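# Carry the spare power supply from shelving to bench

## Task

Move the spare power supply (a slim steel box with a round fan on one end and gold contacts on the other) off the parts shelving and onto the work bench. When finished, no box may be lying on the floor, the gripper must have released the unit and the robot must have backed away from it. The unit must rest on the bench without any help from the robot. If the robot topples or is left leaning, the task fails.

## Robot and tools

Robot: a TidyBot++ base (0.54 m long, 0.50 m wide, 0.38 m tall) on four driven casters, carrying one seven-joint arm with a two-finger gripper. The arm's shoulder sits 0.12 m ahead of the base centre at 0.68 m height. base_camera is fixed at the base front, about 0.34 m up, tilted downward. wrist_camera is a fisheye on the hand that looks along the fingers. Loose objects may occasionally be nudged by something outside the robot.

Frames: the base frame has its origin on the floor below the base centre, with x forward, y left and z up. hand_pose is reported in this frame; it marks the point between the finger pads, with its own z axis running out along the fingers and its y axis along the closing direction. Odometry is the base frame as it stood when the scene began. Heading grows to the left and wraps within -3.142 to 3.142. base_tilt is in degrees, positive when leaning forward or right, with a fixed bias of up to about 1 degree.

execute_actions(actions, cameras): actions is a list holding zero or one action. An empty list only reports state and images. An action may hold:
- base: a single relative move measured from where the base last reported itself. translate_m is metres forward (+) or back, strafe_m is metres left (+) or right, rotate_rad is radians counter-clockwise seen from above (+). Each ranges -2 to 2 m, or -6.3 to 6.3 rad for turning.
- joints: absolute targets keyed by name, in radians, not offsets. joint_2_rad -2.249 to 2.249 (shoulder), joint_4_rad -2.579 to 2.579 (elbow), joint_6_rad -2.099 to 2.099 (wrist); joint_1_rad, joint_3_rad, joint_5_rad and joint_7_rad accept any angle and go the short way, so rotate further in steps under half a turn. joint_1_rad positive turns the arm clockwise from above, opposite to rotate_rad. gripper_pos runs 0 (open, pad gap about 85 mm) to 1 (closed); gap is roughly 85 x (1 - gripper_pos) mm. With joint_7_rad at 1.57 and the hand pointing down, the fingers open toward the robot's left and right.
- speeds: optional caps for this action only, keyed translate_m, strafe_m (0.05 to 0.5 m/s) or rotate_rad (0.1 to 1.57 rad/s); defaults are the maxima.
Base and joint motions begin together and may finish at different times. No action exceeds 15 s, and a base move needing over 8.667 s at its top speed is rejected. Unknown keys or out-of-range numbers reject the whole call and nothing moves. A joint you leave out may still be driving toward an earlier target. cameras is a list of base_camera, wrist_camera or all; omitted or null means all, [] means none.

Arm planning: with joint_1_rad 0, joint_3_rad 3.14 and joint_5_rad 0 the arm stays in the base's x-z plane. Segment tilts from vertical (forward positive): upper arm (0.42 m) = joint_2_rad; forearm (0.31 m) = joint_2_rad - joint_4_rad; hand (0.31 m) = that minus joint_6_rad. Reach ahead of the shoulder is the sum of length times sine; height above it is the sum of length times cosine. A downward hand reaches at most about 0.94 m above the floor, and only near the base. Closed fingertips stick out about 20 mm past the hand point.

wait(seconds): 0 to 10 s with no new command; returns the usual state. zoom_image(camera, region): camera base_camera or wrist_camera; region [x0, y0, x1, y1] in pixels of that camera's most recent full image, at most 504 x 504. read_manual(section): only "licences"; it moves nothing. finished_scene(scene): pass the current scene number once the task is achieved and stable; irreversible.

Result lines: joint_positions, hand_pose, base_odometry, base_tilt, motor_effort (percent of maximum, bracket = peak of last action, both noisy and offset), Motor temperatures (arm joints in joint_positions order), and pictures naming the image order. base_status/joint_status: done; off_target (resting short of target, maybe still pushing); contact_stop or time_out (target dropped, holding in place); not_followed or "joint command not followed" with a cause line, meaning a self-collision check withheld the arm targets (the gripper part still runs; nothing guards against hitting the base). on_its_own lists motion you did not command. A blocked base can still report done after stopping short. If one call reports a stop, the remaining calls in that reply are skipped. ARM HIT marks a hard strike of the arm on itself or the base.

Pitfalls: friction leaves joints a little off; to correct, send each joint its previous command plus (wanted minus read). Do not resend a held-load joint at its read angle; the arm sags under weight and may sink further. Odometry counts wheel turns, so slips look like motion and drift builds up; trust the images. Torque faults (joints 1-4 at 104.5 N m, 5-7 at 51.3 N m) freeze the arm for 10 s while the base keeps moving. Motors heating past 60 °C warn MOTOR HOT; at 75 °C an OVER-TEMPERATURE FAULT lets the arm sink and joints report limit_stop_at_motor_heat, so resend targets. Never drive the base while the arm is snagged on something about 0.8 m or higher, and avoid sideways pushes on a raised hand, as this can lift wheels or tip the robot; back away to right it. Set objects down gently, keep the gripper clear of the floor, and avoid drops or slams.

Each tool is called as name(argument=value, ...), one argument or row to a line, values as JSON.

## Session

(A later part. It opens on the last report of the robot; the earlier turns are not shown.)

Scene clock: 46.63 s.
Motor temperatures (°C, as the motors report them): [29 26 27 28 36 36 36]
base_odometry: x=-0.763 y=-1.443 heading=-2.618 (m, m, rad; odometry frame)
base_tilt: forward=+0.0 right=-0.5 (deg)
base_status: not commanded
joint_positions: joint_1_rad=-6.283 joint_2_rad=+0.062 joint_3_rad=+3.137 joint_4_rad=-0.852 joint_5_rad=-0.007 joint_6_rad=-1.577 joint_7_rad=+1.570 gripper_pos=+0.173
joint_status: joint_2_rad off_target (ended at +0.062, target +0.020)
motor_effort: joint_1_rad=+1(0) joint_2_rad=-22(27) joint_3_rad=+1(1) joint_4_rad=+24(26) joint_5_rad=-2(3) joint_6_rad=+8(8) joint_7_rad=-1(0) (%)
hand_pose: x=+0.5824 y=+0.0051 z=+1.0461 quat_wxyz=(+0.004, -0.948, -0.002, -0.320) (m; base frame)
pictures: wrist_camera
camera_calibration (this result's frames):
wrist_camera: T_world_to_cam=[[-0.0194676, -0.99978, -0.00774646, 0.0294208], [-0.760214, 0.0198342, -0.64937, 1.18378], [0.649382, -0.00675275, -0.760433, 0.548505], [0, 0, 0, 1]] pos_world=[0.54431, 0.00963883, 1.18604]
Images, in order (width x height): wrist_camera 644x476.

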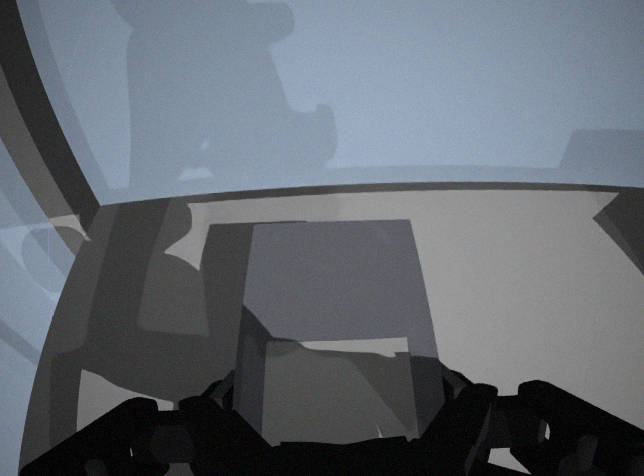

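execute_actions(
  actions=[
    {"base":{"strafe_m":-0.12},"speeds":{"strafe_m":0.2}},
  ],
  cameras=[],
)

execute_actions(
  actions=[
    {"base":{"translate_m":-0.30},"joints":{"joint_2_rad":-0.3,"joint_4_rad":-1.1},"speeds":{"translate_m":0.3}},
  ],
)

Scene clock: 48.23 s.
Motor temperatures (°C, as the motors report them): [29 26 27 28 36 36 36]
base_odometry: x=-0.823 y=-1.338 heading=-2.618 (m, m, rad; odometry frame)
base_tilt: forward=+0.0 right=-0.5 (deg)
base_status: done
joint_positions: joint_1_rad=-6.283 joint_2_rad=+0.062 joint_3_rad=+3.136 joint_4_rad=-0.852 joint_5_rad=-0.007 joint_6_rad=-1.579 joint_7_rad=+1.570 gripper_pos=+0.173
joint_status: not commanded
motor_effort: joint_1_rad=+0(4) joint_2_rad=-23(24) joint_3_rad=+1(3) joint_4_rad=+25(25) joint_5_rad=-2(3) joint_6_rad=+8(8) joint_7_rad=-1(0) (%)
hand_pose: x=+0.5819 y=+0.0061 z=+1.0457 quat_wxyz=(+0.005, -0.948, -0.003, -0.319) (m; base frame)
pictures: none
No camera images: the call's "cameras" was empty. Leave "cameras" out to get every camera's image.

Scene clock: 50.33 s.
Motor temperatures (°C, as the motors report them): [29 26 27 28 36 36 36]
base_odometry: x=-0.563 y=-1.188 heading=-2.618 (m, m, rad; odometry frame)
base_tilt: forward=+0.0 right=-0.5 (deg)
base_status: done
joint_positions: joint_1_rad=-6.283 joint_2_rad=-0.290 joint_3_rad=+3.136 joint_4_rad=-1.110 joint_5_rad=-0.007 joint_6_rad=-1.586 joint_7_rad=+1.570 gripper_pos=+0.173
joint_status: all done
motor_effort: joint_1_rad=+0(1) joint_2_rad=-9(30) joint_3_rad=+1(1) joint_4_rad=+24(28) joint_5_rad=-2(3) joint_6_rad=+9(11) joint_7_rad=+0(1) (%)
hand_pose: x=+0.4374 y=+0.0059 z=+1.0687 quat_wxyz=(+0.004, -0.933, -0.004, -0.359) (m; base frame)
pictures: base_camera, wrist_camera
camera_calibration (this result's frames):
wrist_camera: T_world_to_cam=[[-0.0167965, -0.999825, -0.00820434, 0.0268859], [-0.702461, 0.0176394, -0.711504, 1.12938], [0.711524, -0.00618755, -0.702634, 0.570857], [0, 0, 0, 1]] pos_world=[0.387616, 0.0104918, 1.20488]
Images, in order (width x height): base_camera 644x364, wrist_camera 644x476.

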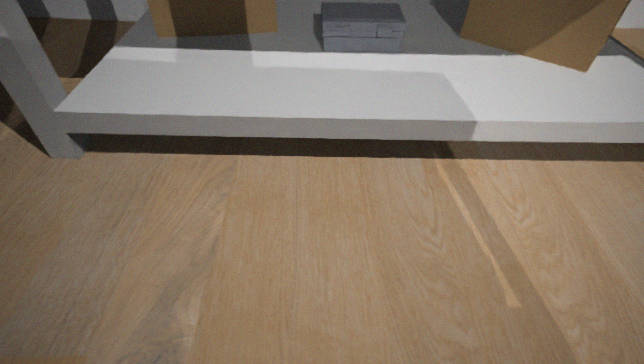

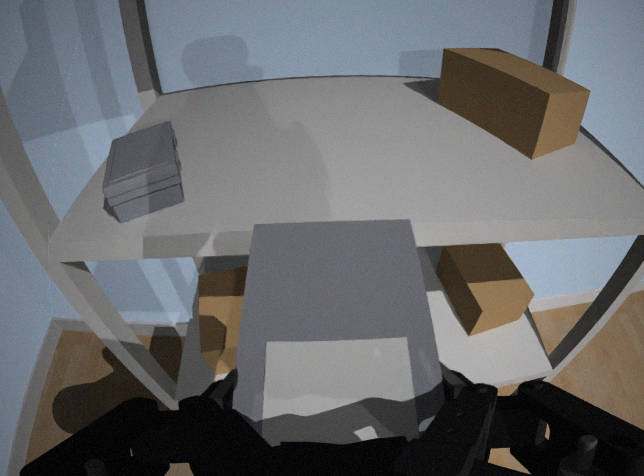

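execute_actions(
  actions=[
    {"base":{"strafe_m":-0.42}},
  ],
  cameras=[],
)

execute_actions(
  actions=[
    {"base":{"translate_m":-2.0}},
  ],
  cameras=[],
)

execute_actions(
  actions=[
    {"base":{"rotate_rad":-3.1416},"speeds":{"rotate_rad":1.2}},
  ],
)

Scene clock: 52.87 s.
Motor temperatures (°C, as the motors report them): [29 26 27 28 36 36 36]
base_odometry: x=-0.773 y=-0.824 heading=-2.619 (m, m, rad; odometry frame)
base_tilt: forward=+0.0 right=-0.5 (deg)
base_status: done
joint_positions: joint_1_rad=-6.283 joint_2_rad=-0.290 joint_3_rad=+3.139 joint_4_rad=-1.110 joint_5_rad=-0.008 joint_6_rad=-1.586 joint_7_rad=+1.570 gripper_pos=+0.173
joint_status: not commanded
motor_effort: joint_1_rad=+0(2) joint_2_rad=-8(9) joint_3_rad=+1(5) joint_4_rad=+24(24) joint_5_rad=-2(1) joint_6_rad=+9(9) joint_7_rad=+0(1) (%)
hand_pose: x=+0.4374 y=+0.0052 z=+1.0684 quat_wxyz=(+0.004, -0.933, -0.003, -0.359) (m; base frame)
pictures: none
No camera images: the call's "cameras" was empty. Leave "cameras" out to get every camera's image.

Scene clock: 58.23 s.
Motor temperatures (°C, as the motors report them): [29 26 27 28 36 36 36]
base_odometry: x=+0.960 y=+0.175 heading=-2.619 (m, m, rad; odometry frame)
base_tilt: forward=+0.0 right=-0.5 (deg)
base_status: done
joint_positions: joint_1_rad=-6.283 joint_2_rad=-0.282 joint_3_rad=+3.139 joint_4_rad=-1.113 joint_5_rad=-0.008 joint_6_rad=-1.588 joint_7_rad=+1.570 gripper_pos=+0.173
joint_status: not commanded
motor_effort: joint_1_rad=+0(0) joint_2_rad=-8(12) joint_3_rad=+2(2) joint_4_rad=+24(25) joint_5_rad=-1(3) joint_6_rad=+9(10) joint_7_rad=+0(1) (%)
hand_pose: x=+0.4400 y=+0.0052 z=+1.0644 quat_wxyz=(+0.004, -0.935, -0.003, -0.353) (m; base frame)
pictures: none
No camera images: the call's "cameras" was empty. Leave "cameras" out to get every camera's image.

Scene clock: 61.90 s.
Motor temperatures (°C, as the motors report them): [29 26 27 28 36 36 36]
base_odometry: x=+0.959 y=+0.175 heading=+0.524 (m, m, rad; odometry frame)
base_tilt: forward=+0.0 right=-0.5 (deg)
base_status: done
joint_positions: joint_1_rad=-6.283 joint_2_rad=-0.282 joint_3_rad=+3.137 joint_4_rad=-1.113 joint_5_rad=-0.008 joint_6_rad=-1.588 joint_7_rad=+1.570 gripper_pos=+0.173
joint_status: not commanded
motor_effort: joint_1_rad=+1(1) joint_2_rad=-9(11) joint_3_rad=+2(3) joint_4_rad=+24(24) joint_5_rad=-1(3) joint_6_rad=+9(9) joint_7_rad=-1(0) (%)
hand_pose: x=+0.4399 y=+0.0057 z=+1.0644 quat_wxyz=(+0.004, -0.935, -0.003, -0.353) (m; base frame)
pictures: base_camera, wrist_camera
camera_calibration (this result's frames):
wrist_camera: T_world_to_cam=[[-0.0173218, -0.99981, -0.00894847, 0.0277478], [-0.71174, 0.0186158, -0.702196, 1.12227], [0.702229, -0.00579432, -0.711928, 0.580007], [0, 0, 0, 1]] pos_world=[0.39195, 0.0102113, 1.20123]
Images, in order (width x height): base_camera 644x364, wrist_camera 644x476.

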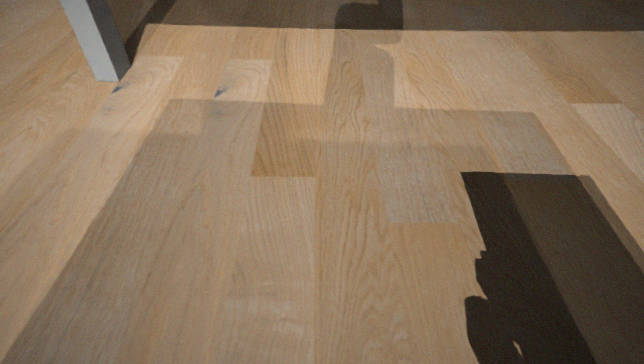

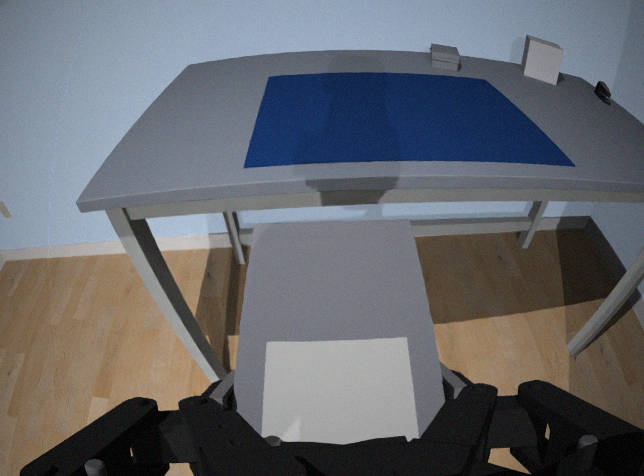

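execute_actions(
  actions=[
    {"base":{"translate_m":0.36},"joints":{"joint_2_rad":0.04,"joint_4_rad":-0.97,"joint_6_rad":-1.33},"speeds":{"translate_m":0.3}},
  ],
)

Scene clock: 64.57 s.
Motor temperatures (°C, as the motors report them): [29 26 27 28 36 36 36]
base_odometry: x=+1.271 y=+0.354 heading=+0.522 (m, m, rad; odometry frame)
base_tilt: forward=+0.0 right=-0.5 (deg)
base_status: done
joint_positions: joint_1_rad=-6.283 joint_2_rad=+0.092 joint_3_rad=+3.137 joint_4_rad=-1.029 joint_5_rad=-0.008 joint_6_rad=-1.382 joint_7_rad=+1.570 gripper_pos=+0.173
joint_status: joint_2_rad off_target (ended at +0.092, target +0.040); joint_4_rad off_target (ended at -1.029, target -0.970); the others done
motor_effort: joint_1_rad=+0(1) joint_2_rad=-26(31) joint_3_rad=+1(2) joint_4_rad=+27(29) joint_5_rad=-2(2) joint_6_rad=+8(11) joint_7_rad=+0(1) (%)
hand_pose: x=+0.6262 y=+0.0060 z=+0.9880 quat_wxyz=(+0.005, -0.949, -0.002, -0.314) (m; base frame)
pictures: base_camera, wrist_camera
camera_calibration (this result's frames):
wrist_camera: T_world_to_cam=[[-0.019373, -0.999766, -0.0095935, 0.0324785], [-0.767173, 0.0210177, -0.641095, 1.17558], [0.641147, -0.00506006, -0.767401, 0.487908], [0, 0, 0, 1]] pos_world=[0.589683, 0.0102317, 1.12839]
Images, in order (width x height): base_camera 644x364, wrist_camera 644x476.

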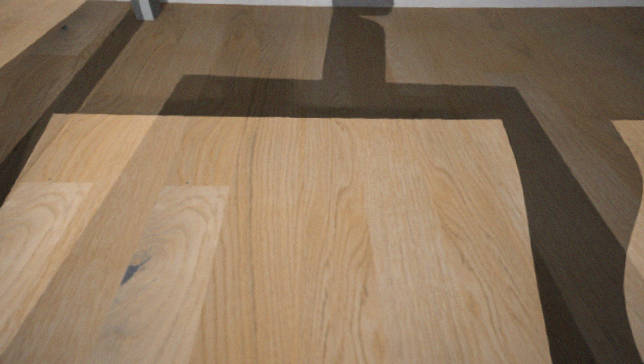

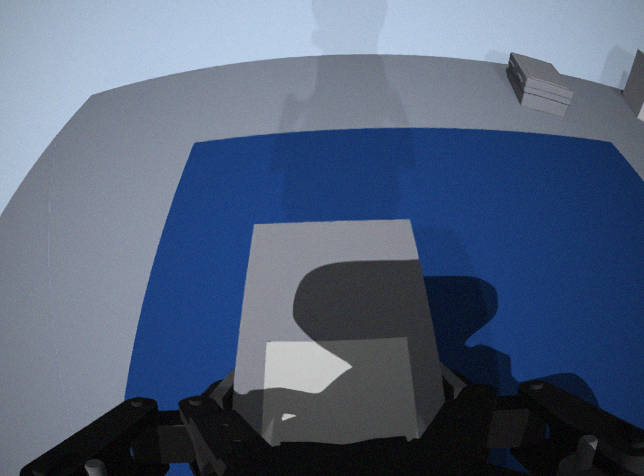

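execute_actions(
  actions=[
    {"joints":{"joint_4_rad":-1.11,"joint_6_rad":-1.21}},
  ],
  cameras=["wrist_camera"],
)

Scene clock: 65.77 s.
Motor temperatures (°C, as the motors report them): [29 26 27 28 36 36 36]
base_odometry: x=+1.271 y=+0.354 heading=+0.522 (m, m, rad; odometry frame)
base_tilt: forward=+0.0 right=-0.5 (deg)
base_status: not commanded
joint_positions: joint_1_rad=-6.283 joint_2_rad=+0.089 joint_3_rad=+3.137 joint_4_rad=-1.132 joint_5_rad=-0.008 joint_6_rad=-1.270 joint_7_rad=+1.570 gripper_pos=+0.173
joint_status: joint_6_rad off_target (ended at -1.270, target -1.210); the others done
motor_effort: joint_1_rad=+0(1) joint_2_rad=-27(29) joint_3_rad=+1(1) joint_4_rad=+28(29) joint_5_rad=-2(3) joint_6_rad=+8(8) joint_7_rad=+0(1) (%)
hand_pose: x=+0.6403 y=+0.0060 z=+0.9609 quat_wxyz=(+0.005, -0.948, -0.002, -0.320) (m; base frame)
pictures: wrist_camera
camera_calibration (this result's frames):
wrist_camera: T_world_to_cam=[[-0.0201137, -0.999746, -0.0102075, 0.0335636], [-0.760068, 0.0219229, -0.649474, 1.17251], [0.649532, -0.0053049, -0.760315, 0.445869], [0, 0, 0, 1]] pos_world=[0.602255, 0.0102156, 1.10086]
Images, in order (width x height): wrist_camera 644x476.

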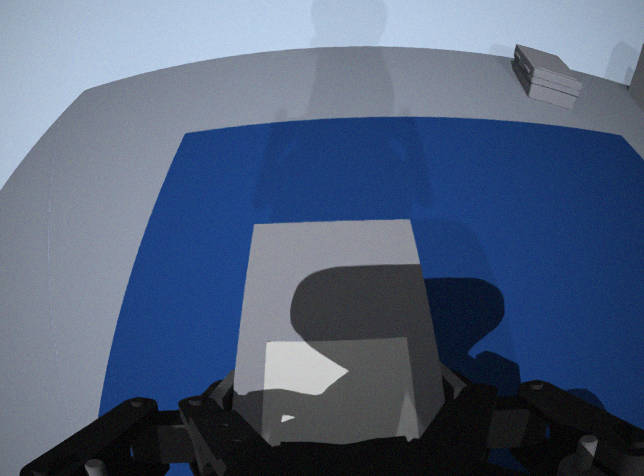

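execute_actions(
  actions=[
    {"joints":{"joint_4_rad":-1.17,"joint_6_rad":-1.15}},
  ],
  cameras=["wrist_camera"],
)

Scene clock: 66.63 s.
Motor temperatures (°C, as the motors report them): [29 26 27 28 36 36 36]
base_odometry: x=+1.271 y=+0.354 heading=+0.522 (m, m, rad; odometry frame)
base_tilt: forward=+0.0 right=-0.5 (deg)
base_status: not commanded
joint_positions: joint_1_rad=-6.283 joint_2_rad=+0.089 joint_3_rad=+3.137 joint_4_rad=-1.190 joint_5_rad=-0.008 joint_6_rad=-1.208 joint_7_rad=+1.570 gripper_pos=+0.173
joint_status: joint_6_rad off_target (ended at -1.208, target -1.150); the others done
motor_effort: joint_1_rad=+0(0) joint_2_rad=-27(29) joint_3_rad=+1(1) joint_4_rad=+29(29) joint_5_rad=-2(2) joint_6_rad=+8(9) joint_7_rad=+0(0) (%)
hand_pose: x=+0.6467 y=+0.0060 z=+0.9444 quat_wxyz=(+0.005, -0.947, -0.001, -0.321) (m; base frame)
pictures: wrist_camera
camera_calibration (this result's frames):
wrist_camera: T_world_to_cam=[[-0.0205542, -0.999734, -0.0104606, 0.0340329], [-0.757529, 0.022401, -0.652418, 1.16783], [0.652478, -0.00548577, -0.757787, 0.424919], [0, 0, 0, 1]] pos_world=[0.608112, 0.0101943, 1.08427]
Images, in order (width x height): wrist_camera 644x476.

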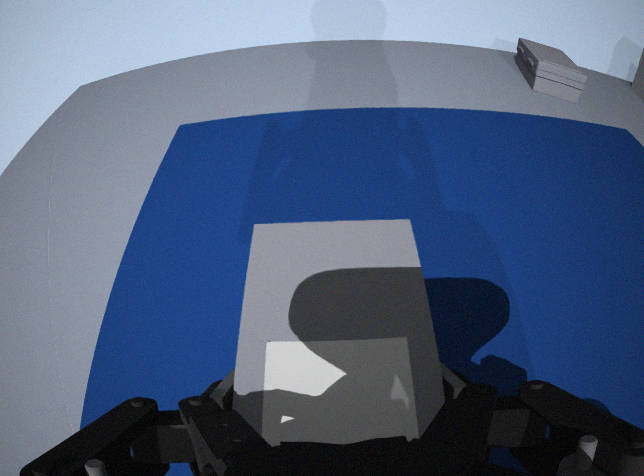

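execute_actions(
  actions=[
    {"joints":{"joint_4_rad":-1.225,"joint_6_rad":-1.10}},
  ],
  cameras=[],
)

Scene clock: 67.63 s.
Motor temperatures (°C, as the motors report them): [29 26 27 28 36 36 36]
base_odometry: x=+1.271 y=+0.354 heading=+0.522 (m, m, rad; odometry frame)
base_tilt: forward=+0.0 right=-0.5 (deg)
base_status: not commanded
joint_positions: joint_1_rad=-6.283 joint_2_rad=+0.084 joint_3_rad=+3.137 joint_4_rad=-1.242 joint_5_rad=-0.008 joint_6_rad=-1.157 joint_7_rad=+1.570 gripper_pos=+0.173
joint_status: joint_6_rad off_target (ended at -1.157, target -1.100); the others done
motor_effort: joint_1_rad=+1(1) joint_2_rad=-26(29) joint_3_rad=+1(0) joint_4_rad=+27(30) joint_5_rad=-1(4) joint_6_rad=+8(10) joint_7_rad=-1(1) (%)
hand_pose: x=+0.6497 y=+0.0060 z=+0.9312 quat_wxyz=(+0.005, -0.946, -0.001, -0.324) (m; base frame)
pictures: none
No camera images: the call's "cameras" was empty. Leave "cameras" out to get every camera's image.

execute_actions(
  actions=[
    {"joints":{"joint_2_rad":0.085,"joint_6_rad":-1.13}},
  ],
  cameras=[],
)

Scene clock: 68.40 s.
Motor temperatures (°C, as the motors report them): [29 26 27 28 36 36 36]
base_odometry: x=+1.271 y=+0.354 heading=+0.522 (m, m, rad; odometry frame)
base_tilt: forward=+0.0 right=-0.5 (deg)
base_status: not commanded
joint_positions: joint_1_rad=-6.283 joint_2_rad=+0.085 joint_3_rad=+3.137 joint_4_rad=-1.242 joint_5_rad=-0.008 joint_6_rad=-1.156 joint_7_rad=+1.570 gripper_pos=+0.173
joint_status: all done
motor_effort: joint_1_rad=+1(1) joint_2_rad=-21(26) joint_3_rad=+1(1) joint_4_rad=+24(28) joint_5_rad=-2(3) joint_6_rad=+9(10) joint_7_rad=-1(1) (%)
hand_pose: x=+0.6502 y=+0.0060 z=+0.9307 quat_wxyz=(+0.005, -0.946, -0.001, -0.323) (m; base frame)
pictures: none
No camera images: the call's "cameras" was empty. Leave "cameras" out to get every camera's image.

The box is resting on the bench. Releasing and withdrawing.

execute_actions(
  actions=[
    {"joints":{"gripper_pos":0}},
  ],
  cameras=[],
)

execute_actions(
  actions=[
    {"joints":{"joint_2_rad":-0.06}},
  ],
  cameras=[],
)

execute_actions(
  actions=[
    {"base":{"translate_m":-0.45},"joints":{"joint_2_rad":-0.35}},
  ],
  cameras=["wrist_camera"],
)

Scene clock: 69.63 s.
Motor temperatures (°C, as the motors report them): [29 26 27 28 36 36 36]
base_odometry: x=+1.271 y=+0.354 heading=+0.522 (m, m, rad; odometry frame)
base_tilt: forward=+0.0 right=-0.5 (deg)
base_status: not commanded
joint_positions: joint_1_rad=-6.283 joint_2_rad=+0.085 joint_3_rad=+3.137 joint_4_rad=-1.240 joint_5_rad=-0.008 joint_6_rad=-1.156 joint_7_rad=+1.570 gripper_pos=+0.000
joint_status: all done
motor_effort: joint_1_rad=+0(2) joint_2_rad=-21(22) joint_3_rad=+1(1) joint_4_rad=+22(24) joint_5_rad=-2(3) joint_6_rad=+4(9) joint_7_rad=-1(0) (%)
hand_pose: x=+0.6506 y=+0.0060 z=+0.9318 quat_wxyz=(+0.005, -0.946, -0.001, -0.324) (m; base frame)
pictures: none
No camera images: the call's "cameras" was empty. Leave "cameras" out to get every camera's image.

Scene clock: 70.73 s.
Motor temperatures (°C, as the motors report them): [29 26 27 28 36 36 36]
base_odometry: x=+1.271 y=+0.354 heading=+0.522 (m, m, rad; odometry frame)
base_tilt: forward=+0.0 right=-0.5 (deg)
base_status: not commanded
joint_positions: joint_1_rad=-6.283 joint_2_rad=-0.061 joint_3_rad=+3.137 joint_4_rad=-1.239 joint_5_rad=-0.008 joint_6_rad=-1.156 joint_7_rad=+1.570 gripper_pos=+0.000
joint_status: all done
motor_effort: joint_1_rad=+1(0) joint_2_rad=-15(23) joint_3_rad=+1(1) joint_4_rad=+21(22) joint_5_rad=-1(3) joint_6_rad=+5(5) joint_7_rad=-1(1) (%)
hand_pose: x=+0.6087 y=+0.0060 z=+1.0068 quat_wxyz=(+0.005, -0.920, -0.001, -0.393) (m; base frame)
pictures: none
No camera images: the call's "cameras" was empty. Leave "cameras" out to get every camera's image.

Scene clock: 73.13 s.
Motor temperatures (°C, as the motors report them): [29 26 27 28 36 36 36]
base_odometry: x=+0.881 y=+0.130 heading=+0.522 (m, m, rad; odometry frame)
base_tilt: forward=+0.0 right=-0.5 (deg)
base_status: done
joint_positions: joint_1_rad=-6.283 joint_2_rad=-0.353 joint_3_rad=+3.137 joint_4_rad=-1.235 joint_5_rad=-0.008 joint_6_rad=-1.156 joint_7_rad=+1.570 gripper_pos=+0.000
joint_status: all done
motor_effort: joint_1_rad=+1(1) joint_2_rad=-4(20) joint_3_rad=+1(3) joint_4_rad=+20(23) joint_5_rad=-2(2) joint_6_rad=+6(7) joint_7_rad=-1(0) (%)
hand_pose: x=+0.4940 y=+0.0060 z=+1.1364 quat_wxyz=(+0.005, -0.851, -0.002, -0.524) (m; base frame)
pictures: wrist_camera
camera_calibration (this result's frames):
wrist_camera: T_world_to_cam=[[-0.01407, -0.999726, -0.0186923, 0.0390923], [-0.398819, 0.0227537, -0.916747, 1.30055], [0.916922, -0.00544384, -0.39903, 0.131701], [0, 0, 0, 1]] pos_world=[0.398476, 0.0102062, 1.24556]
Images, in order (width x height): wrist_camera 644x476.

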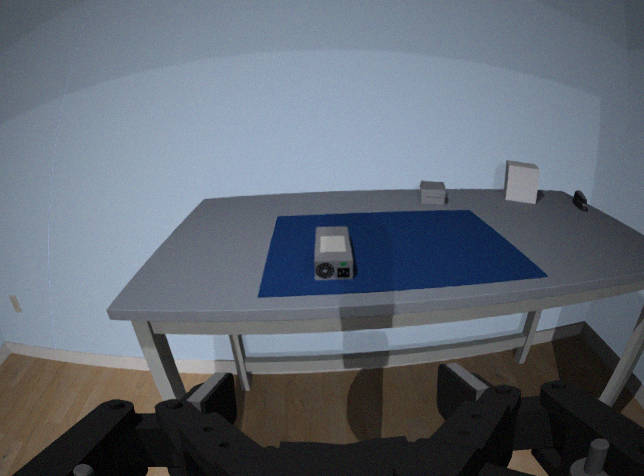

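execute_actions(
  actions=[
    {"joints":{"joint_1_rad":3.05}},
  ],
  cameras=["wrist_camera"],
)

Scene clock: 77.67 s.
Motor temperatures (°C, as the motors report them): [29 26 27 28 36 36 36]
base_odometry: x=+0.881 y=+0.130 heading=+0.522 (m, m, rad; odometry frame)
base_tilt: forward=+0.0 right=-0.5 (deg)
base_status: not commanded
joint_positions: joint_1_rad=-3.243 joint_2_rad=-0.353 joint_3_rad=+3.137 joint_4_rad=-1.235 joint_5_rad=-0.008 joint_6_rad=-1.156 joint_7_rad=+1.570 gripper_pos=+0.000
joint_status: all done
motor_effort: joint_1_rad=+1(1) joint_2_rad=-4(5) joint_3_rad=+1(2) joint_4_rad=+19(20) joint_5_rad=-1(3) joint_6_rad=+6(6) joint_7_rad=+0(1) (%)
hand_pose: x=-0.2535 y=-0.0440 z=+1.1364 quat_wxyz=(-0.523, -0.045, +0.850, -0.031) (m; base frame)
pictures: wrist_camera
camera_calibration (this result's frames):
wrist_camera: T_world_to_cam=[[-0.08717, 0.996018, -0.0186926, 0.0477917], [0.399074, 0.0177215, -0.916747, 1.2056], [-0.912766, -0.0873726, -0.39903, 0.349433], [0, 0, 0, 1]] pos_world=[-0.158008, -0.0384355, 1.24556]
Images, in order (width x height): wrist_camera 644x476.

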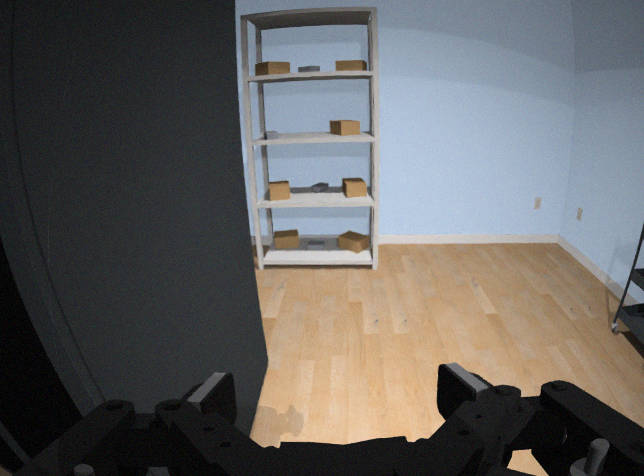

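finished_scene(
  scene=1,
)

The scene is finished: the task was done.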